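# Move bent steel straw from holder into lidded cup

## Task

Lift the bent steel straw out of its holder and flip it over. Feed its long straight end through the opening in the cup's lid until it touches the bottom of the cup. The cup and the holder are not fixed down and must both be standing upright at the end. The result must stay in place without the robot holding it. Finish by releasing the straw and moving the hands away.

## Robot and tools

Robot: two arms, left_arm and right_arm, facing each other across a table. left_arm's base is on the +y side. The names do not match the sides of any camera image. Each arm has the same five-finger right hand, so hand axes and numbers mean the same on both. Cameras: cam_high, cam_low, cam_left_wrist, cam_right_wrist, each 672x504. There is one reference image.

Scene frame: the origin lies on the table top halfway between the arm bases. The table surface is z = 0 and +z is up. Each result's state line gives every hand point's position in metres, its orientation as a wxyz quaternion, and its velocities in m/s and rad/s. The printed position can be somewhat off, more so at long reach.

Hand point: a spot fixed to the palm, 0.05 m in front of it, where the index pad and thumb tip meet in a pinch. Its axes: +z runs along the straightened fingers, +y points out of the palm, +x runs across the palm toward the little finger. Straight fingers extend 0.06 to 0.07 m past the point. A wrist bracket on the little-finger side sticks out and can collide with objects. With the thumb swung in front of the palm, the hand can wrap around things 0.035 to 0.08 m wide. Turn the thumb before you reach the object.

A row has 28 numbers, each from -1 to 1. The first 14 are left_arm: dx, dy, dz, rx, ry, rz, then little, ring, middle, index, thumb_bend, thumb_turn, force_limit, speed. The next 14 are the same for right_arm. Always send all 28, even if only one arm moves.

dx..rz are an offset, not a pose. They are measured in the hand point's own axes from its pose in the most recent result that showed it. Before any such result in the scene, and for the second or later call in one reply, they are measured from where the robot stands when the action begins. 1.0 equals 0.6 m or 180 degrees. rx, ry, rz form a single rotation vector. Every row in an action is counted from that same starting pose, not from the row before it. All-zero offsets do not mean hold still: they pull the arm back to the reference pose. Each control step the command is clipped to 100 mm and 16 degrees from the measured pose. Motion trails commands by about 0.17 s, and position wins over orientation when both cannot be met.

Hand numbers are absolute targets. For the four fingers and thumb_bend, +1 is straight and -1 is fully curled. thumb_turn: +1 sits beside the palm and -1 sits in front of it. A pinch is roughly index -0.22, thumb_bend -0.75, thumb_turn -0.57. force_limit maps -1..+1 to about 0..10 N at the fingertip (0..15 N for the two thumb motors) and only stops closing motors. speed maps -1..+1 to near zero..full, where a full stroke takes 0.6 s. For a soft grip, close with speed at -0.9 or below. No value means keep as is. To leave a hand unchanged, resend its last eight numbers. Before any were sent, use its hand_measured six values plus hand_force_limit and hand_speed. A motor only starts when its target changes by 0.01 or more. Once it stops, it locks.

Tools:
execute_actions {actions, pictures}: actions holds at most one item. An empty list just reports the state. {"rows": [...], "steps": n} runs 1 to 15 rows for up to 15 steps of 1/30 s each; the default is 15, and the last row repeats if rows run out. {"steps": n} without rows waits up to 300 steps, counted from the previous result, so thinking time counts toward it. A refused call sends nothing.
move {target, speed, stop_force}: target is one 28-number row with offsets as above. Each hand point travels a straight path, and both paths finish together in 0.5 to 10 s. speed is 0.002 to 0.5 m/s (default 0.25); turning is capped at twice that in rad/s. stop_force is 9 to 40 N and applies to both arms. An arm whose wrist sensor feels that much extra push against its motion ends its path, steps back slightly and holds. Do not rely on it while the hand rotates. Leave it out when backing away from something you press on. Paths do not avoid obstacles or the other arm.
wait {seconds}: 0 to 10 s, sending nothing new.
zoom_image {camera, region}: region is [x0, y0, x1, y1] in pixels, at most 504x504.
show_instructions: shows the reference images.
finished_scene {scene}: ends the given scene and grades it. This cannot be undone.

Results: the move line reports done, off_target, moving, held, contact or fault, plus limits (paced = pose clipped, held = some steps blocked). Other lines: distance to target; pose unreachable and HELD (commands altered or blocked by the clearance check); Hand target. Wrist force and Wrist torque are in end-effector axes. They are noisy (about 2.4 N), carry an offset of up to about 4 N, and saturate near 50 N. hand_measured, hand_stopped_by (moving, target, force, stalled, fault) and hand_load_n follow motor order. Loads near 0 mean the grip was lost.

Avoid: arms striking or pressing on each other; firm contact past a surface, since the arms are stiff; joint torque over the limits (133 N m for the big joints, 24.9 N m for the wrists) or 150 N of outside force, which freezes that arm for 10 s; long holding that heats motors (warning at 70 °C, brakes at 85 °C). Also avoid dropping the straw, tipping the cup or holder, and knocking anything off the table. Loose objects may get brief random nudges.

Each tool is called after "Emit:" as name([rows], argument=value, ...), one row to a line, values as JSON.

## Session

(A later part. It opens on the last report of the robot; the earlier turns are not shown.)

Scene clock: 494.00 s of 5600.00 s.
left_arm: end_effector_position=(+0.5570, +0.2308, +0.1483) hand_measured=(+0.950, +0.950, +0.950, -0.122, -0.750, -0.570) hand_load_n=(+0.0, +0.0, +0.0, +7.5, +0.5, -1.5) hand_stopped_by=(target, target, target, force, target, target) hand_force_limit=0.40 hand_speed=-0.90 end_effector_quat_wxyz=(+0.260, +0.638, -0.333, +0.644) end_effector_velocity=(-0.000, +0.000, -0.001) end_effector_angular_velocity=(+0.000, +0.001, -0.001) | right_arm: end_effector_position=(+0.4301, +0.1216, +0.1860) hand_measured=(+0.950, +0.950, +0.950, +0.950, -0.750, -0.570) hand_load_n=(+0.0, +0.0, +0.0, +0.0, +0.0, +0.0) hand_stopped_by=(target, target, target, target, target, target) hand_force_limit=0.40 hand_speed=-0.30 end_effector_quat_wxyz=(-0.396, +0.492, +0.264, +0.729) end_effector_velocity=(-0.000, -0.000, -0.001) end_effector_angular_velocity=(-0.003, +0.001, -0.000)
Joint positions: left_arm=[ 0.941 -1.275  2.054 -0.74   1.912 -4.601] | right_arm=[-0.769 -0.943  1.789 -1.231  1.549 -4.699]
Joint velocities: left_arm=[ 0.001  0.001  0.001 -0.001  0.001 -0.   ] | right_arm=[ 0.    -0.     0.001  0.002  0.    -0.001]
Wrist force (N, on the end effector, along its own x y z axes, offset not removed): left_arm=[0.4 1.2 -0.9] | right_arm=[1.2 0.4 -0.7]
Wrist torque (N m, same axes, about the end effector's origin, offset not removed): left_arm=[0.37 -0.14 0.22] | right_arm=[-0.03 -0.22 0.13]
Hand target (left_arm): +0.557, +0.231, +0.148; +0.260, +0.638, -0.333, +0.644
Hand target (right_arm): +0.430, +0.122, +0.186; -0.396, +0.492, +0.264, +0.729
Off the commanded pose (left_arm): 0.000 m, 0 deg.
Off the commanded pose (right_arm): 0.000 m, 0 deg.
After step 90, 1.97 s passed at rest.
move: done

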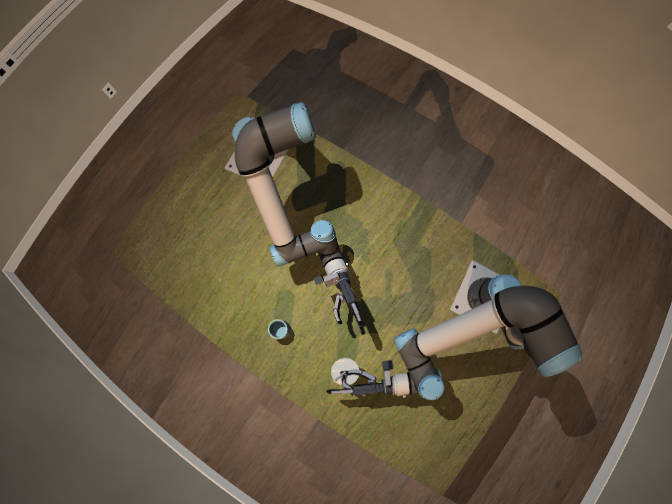

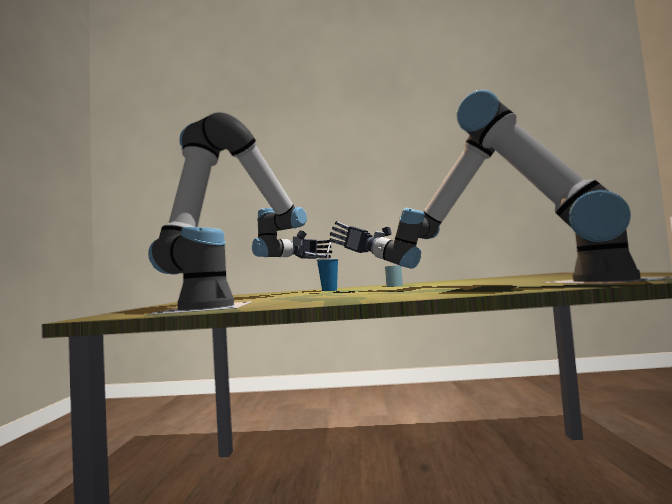

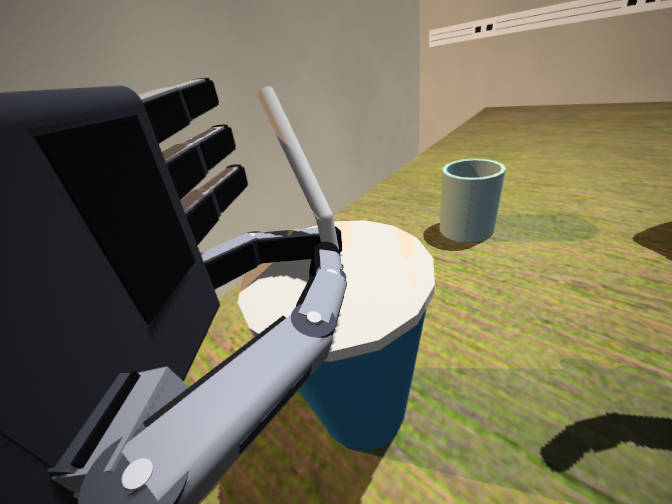

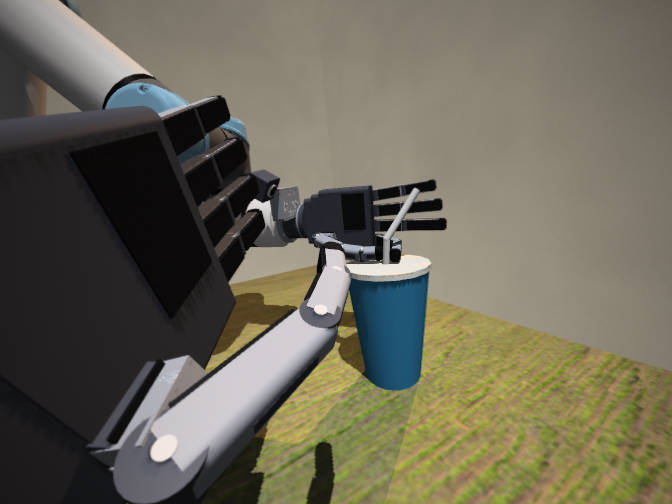

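Emit:
move(target=[0,0,0,0,0,0,0.95,0.95,0.95,0.45,-0.75,-0.57,0.4,-0.5, 0,0,0,0,0,0,0.95,0.95,0.95,0.95,-0.75,-0.57,0.4,-0.3], speed=0.01)

Emit:
zoom_image(camera="cam_right_wrist", region=[330, 200, 450, 285])

Scene clock: 500.47 s of 5600.00 s.
left_arm: end_effector_position=(+0.5570, +0.2309, +0.1482) hand_measured=(+0.950, +0.950, +0.950, +0.450, -0.750, -0.570) hand_load_n=(+0.0, +0.0, +0.0, +0.0, +0.0, +0.0) hand_stopped_by=(target, target, target, target, target, target) hand_force_limit=0.40 hand_speed=-0.50 end_effector_quat_wxyz=(+0.260, +0.638, -0.333, +0.644) end_effector_velocity=(+0.001, +0.001, +0.000) end_effector_angular_velocity=(+0.000, -0.000, +0.002) | right_arm: end_effector_position=(+0.4301, +0.1216, +0.1860) hand_measured=(+0.950, +0.950, +0.950, +0.950, -0.750, -0.570) hand_load_n=(+0.0, +0.0, +0.0, +0.0, +0.0, +0.0) hand_stopped_by=(target, target, target, target, target, target) hand_force_limit=0.40 hand_speed=-0.30 end_effector_quat_wxyz=(-0.396, +0.492, +0.264, +0.729) end_effector_velocity=(+0.000, -0.000, -0.000) end_effector_angular_velocity=(-0.001, -0.001, -0.001)
Joint positions: left_arm=[ 0.941 -1.275  2.054 -0.74   1.912 -4.601] | right_arm=[-0.769 -0.943  1.789 -1.231  1.549 -4.699]
Joint velocities: left_arm=[ 0.001  0.    -0.     0.    -0.001  0.   ] | right_arm=[-0.     0.     0.    -0.     0.001 -0.001]
Wrist force (N, on the end effector, along its own x y z axes, offset not removed): left_arm=[-0.2 2.4 -0.1] | right_arm=[0.4 -2.3 2.0]
Wrist torque (N m, same axes, about the end effector's origin, offset not removed): left_arm=[0.46 -0.08 0.27] | right_arm=[-0.42 -0.01 -0.06]
Hand target (left_arm): +0.557, +0.231, +0.148; +0.260, +0.638, -0.333, +0.644
Hand target (right_arm): +0.430, +0.122, +0.186; -0.396, +0.492, +0.264, +0.729
Off the commanded pose (left_arm): 0.000 m, 0 deg.
Off the commanded pose (right_arm): 0.000 m, 0 deg.
After step 90, 2.50 s passed at rest.
move: done

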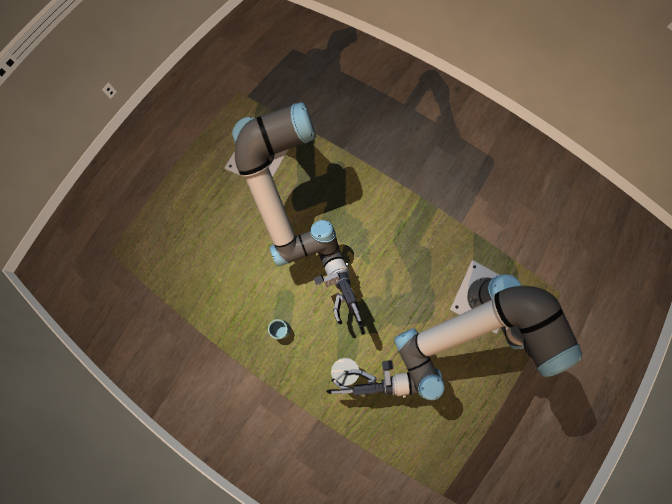

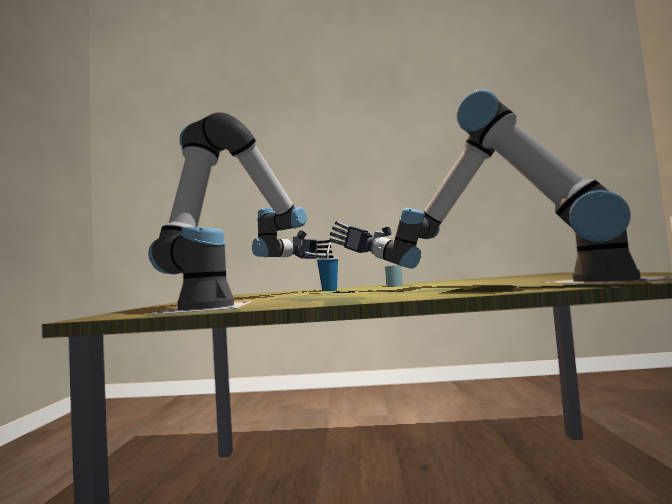

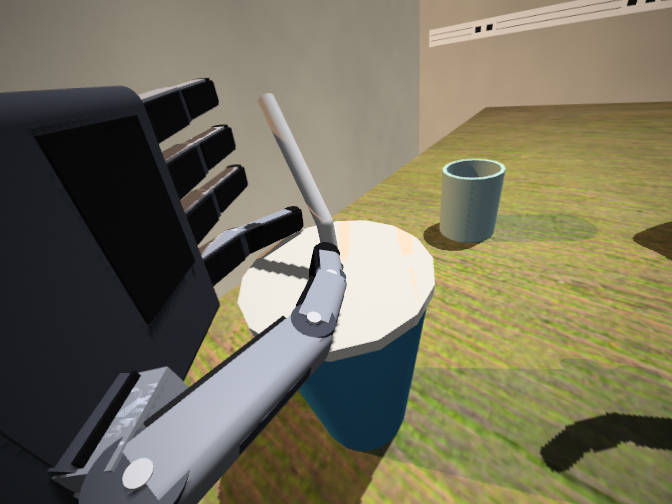

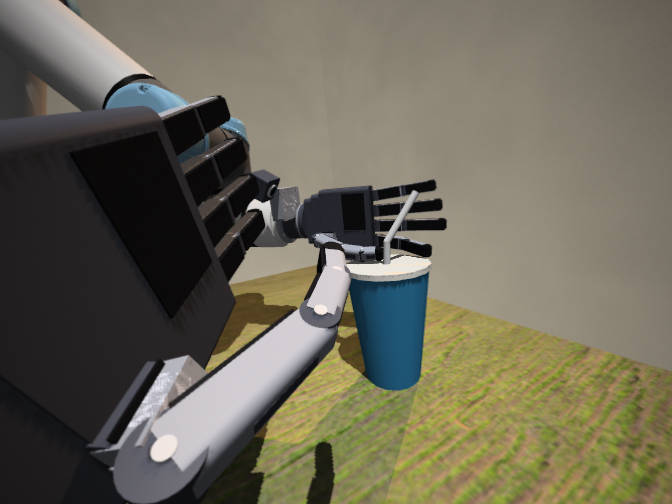

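Region (330, 200, 450, 285) of cam_right_wrist's 672x504 image, scaled by 4.200, with more detail than that image has; it fills the top 357 rows of this view, and the rest is white.

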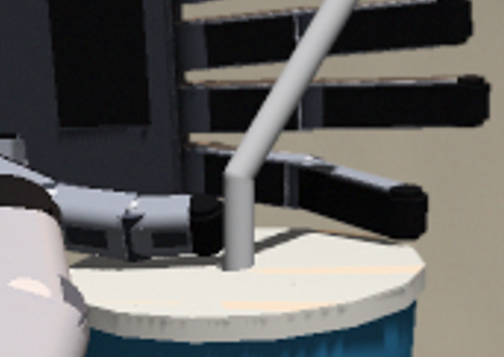

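Emit:
move(target=[0.0067,-0.05,-0.02,0,0,0,0.95,0.95,0.95,0.95,-0.75,-0.57,0.4,-0.3, 0,0,0,0,0,0,0.95,0.95,0.95,0.95,-0.75,-0.57,0.4,-0.3], speed=0.04)

Emit:
move(target=[0.08,-0.03,-0.25,0,0,0,0.95,0.95,0.95,0.95,-0.75,-0.57,0.4,-0.3, 0.05,0,-0.15,0,0,0,0.95,0.95,0.95,0.95,-0.75,-0.57,0.4,-0.3], speed=0.15)

Scene clock: 508.47 s of 5600.00 s.
left_arm: end_effector_position=(+0.5717, +0.2587, +0.1556) hand_measured=(+0.950, +0.950, +0.950, +0.950, -0.750, -0.570) hand_load_n=(+0.0, +0.0, +0.0, +0.0, +0.0, +0.0) hand_stopped_by=(target, target, target, target, target, target) hand_force_limit=0.40 hand_speed=-0.30 end_effector_quat_wxyz=(+0.260, +0.638, -0.333, +0.644) end_effector_velocity=(+0.001, +0.001, +0.001) end_effector_angular_velocity=(-0.001, -0.001, -0.002) | right_arm: end_effector_position=(+0.4301, +0.1216, +0.1860) hand_measured=(+0.950, +0.950, +0.950, +0.950, -0.750, -0.570) hand_load_n=(+0.0, +0.0, +0.0, +0.0, +0.0, +0.0) hand_stopped_by=(target, target, target, target, target, target) hand_force_limit=0.40 hand_speed=-0.30 end_effector_quat_wxyz=(-0.396, +0.492, +0.264, +0.729) end_effector_velocity=(+0.000, +0.000, -0.000) end_effector_angular_velocity=(-0.001, +0.001, +0.000)
Joint positions: left_arm=[ 1.019 -1.268  2.018 -0.71   1.99  -4.598] | right_arm=[-0.769 -0.943  1.789 -1.231  1.549 -4.699]
Joint velocities: left_arm=[ 0.004  0.001 -0.003  0.002  0.006  0.   ] | right_arm=[-0.    -0.    -0.     0.002 -0.001  0.   ]
Wrist force (N, on the end effector, along its own x y z axes, offset not removed): left_arm=[-0.4 1.9 0.2] | right_arm=[-1.3 0.3 -2.1]
Wrist torque (N m, same axes, about the end effector's origin, offset not removed): left_arm=[0.42 -0.04 0.14] | right_arm=[0.17 0.34 -0.07]
Hand target (left_arm): +0.572, +0.259, +0.156; +0.260, +0.638, -0.333, +0.644
Hand target (right_arm): +0.430, +0.122, +0.186; -0.396, +0.492, +0.264, +0.729
Off the commanded pose (left_arm): 0.000 m, 0 deg.
Off the commanded pose (right_arm): 0.000 m, 0 deg.
After step 90, 3.87 s passed at rest.
move: done

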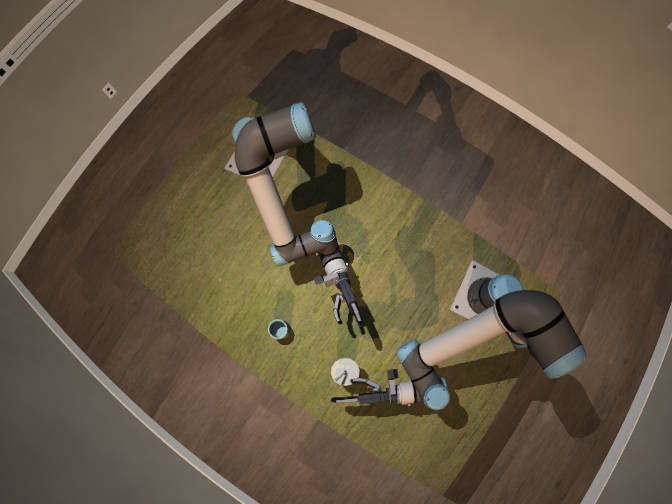

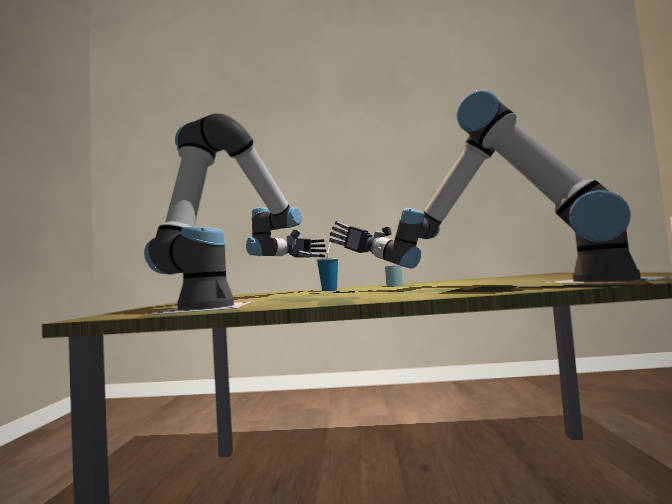

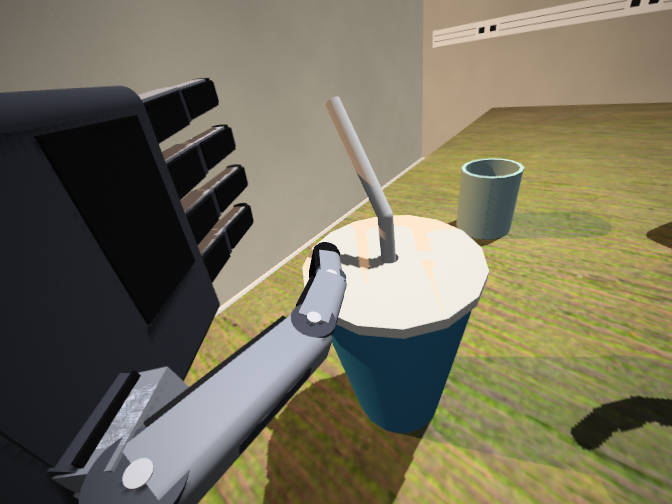

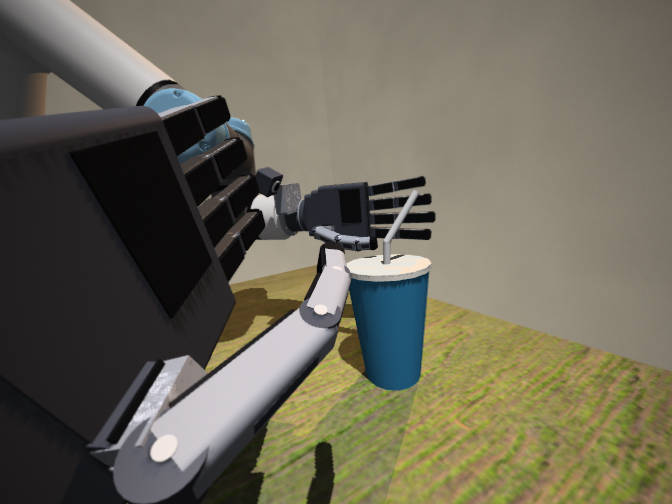

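Scene clock: 510.03 s of 5600.00 s.
left_arm: end_effector_position=(+0.4858, +0.3799, +0.2103) hand_measured=(+0.950, +0.950, +0.950, +0.950, -0.750, -0.570) hand_load_n=(+0.0, +0.0, +0.0, +0.0, +0.0, +0.0) hand_stopped_by=(target, target, target, target, target, target) hand_force_limit=0.40 hand_speed=-0.30 end_effector_quat_wxyz=(+0.260, +0.638, -0.333, +0.644) end_effector_velocity=(-0.000, +0.001, +0.001) end_effector_angular_velocity=(+0.000, -0.001, -0.000) | right_arm: end_effector_position=(+0.3784, +0.0423, +0.1802) hand_measured=(+0.950, +0.950, +0.950, +0.950, -0.750, -0.570) hand_load_n=(+0.0, +0.0, +0.0, +0.0, +0.0, +0.0) hand_stopped_by=(target, target, target, target, target, target) hand_force_limit=0.40 hand_speed=-0.30 end_effector_quat_wxyz=(-0.396, +0.492, +0.264, +0.729) end_effector_velocity=(-0.000, -0.001, -0.000) end_effector_angular_velocity=(-0.001, -0.001, -0.000)
Joint positions: left_arm=[ 1.259 -1.55   2.182 -0.586  2.229 -4.587] | right_arm=[-0.774 -1.077  2.074 -1.382  1.545 -4.697]
Joint velocities: left_arm=[ 0.003 -0.002 -0.     0.002  0.003  0.001] | right_arm=[-0.    -0.001  0.003 -0.001 -0.001 -0.001]
Wrist force (N, on the end effector, along its own x y z axes, offset not removed): left_arm=[-0.7 2.2 -0.3] | right_arm=[-0.6 0.9 -2.4]
Wrist torque (N m, same axes, about the end effector's origin, offset not removed): left_arm=[0.58 0.01 0.19] | right_arm=[0.27 0.28 0.17]
Hand target (left_arm): +0.486, +0.380, +0.210; +0.260, +0.638, -0.333, +0.644
Hand target (right_arm): +0.378, +0.042, +0.180; -0.396, +0.492, +0.264, +0.729
Off the commanded pose (left_arm): 0.000 m, 0 deg.
Off the commanded pose (right_arm): 0.000 m, 0 deg.
move: done

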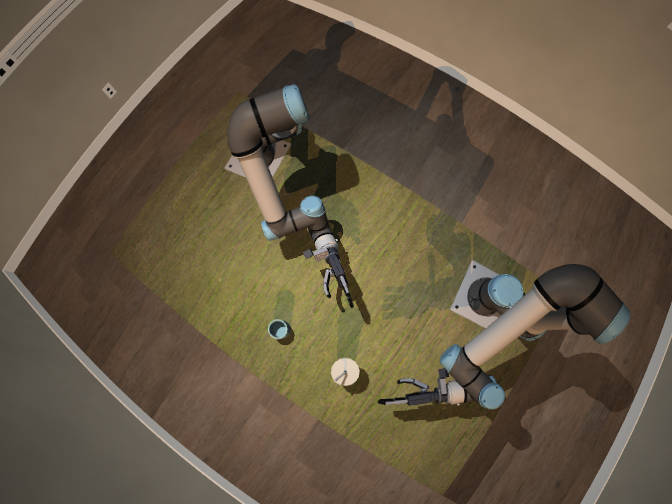

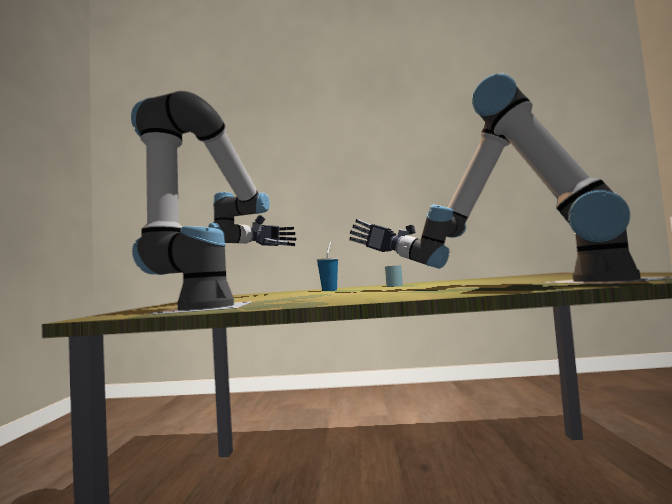

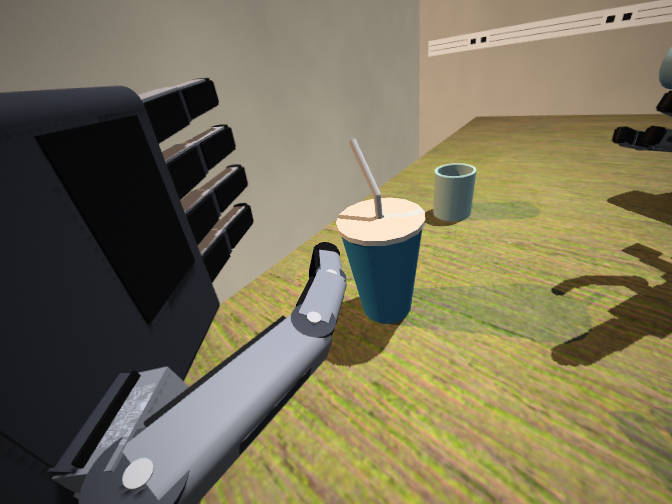

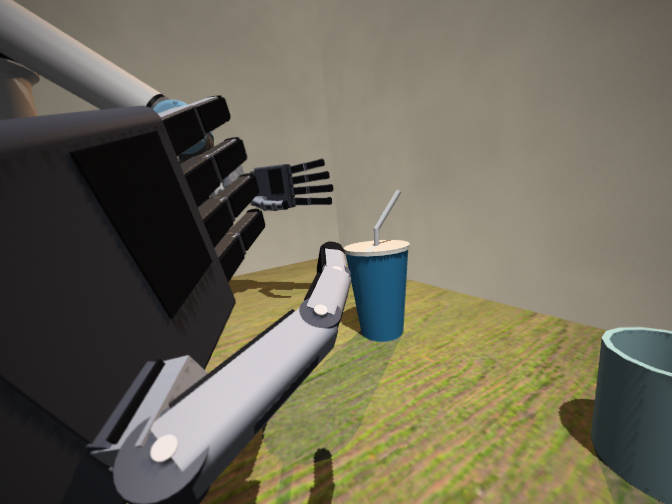

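The straw rests on the cup's floor, both the cup and the holder are upright, and both arms are clear.

Emit:
finished_scene(scene=2)

The scene is finished: the task was done.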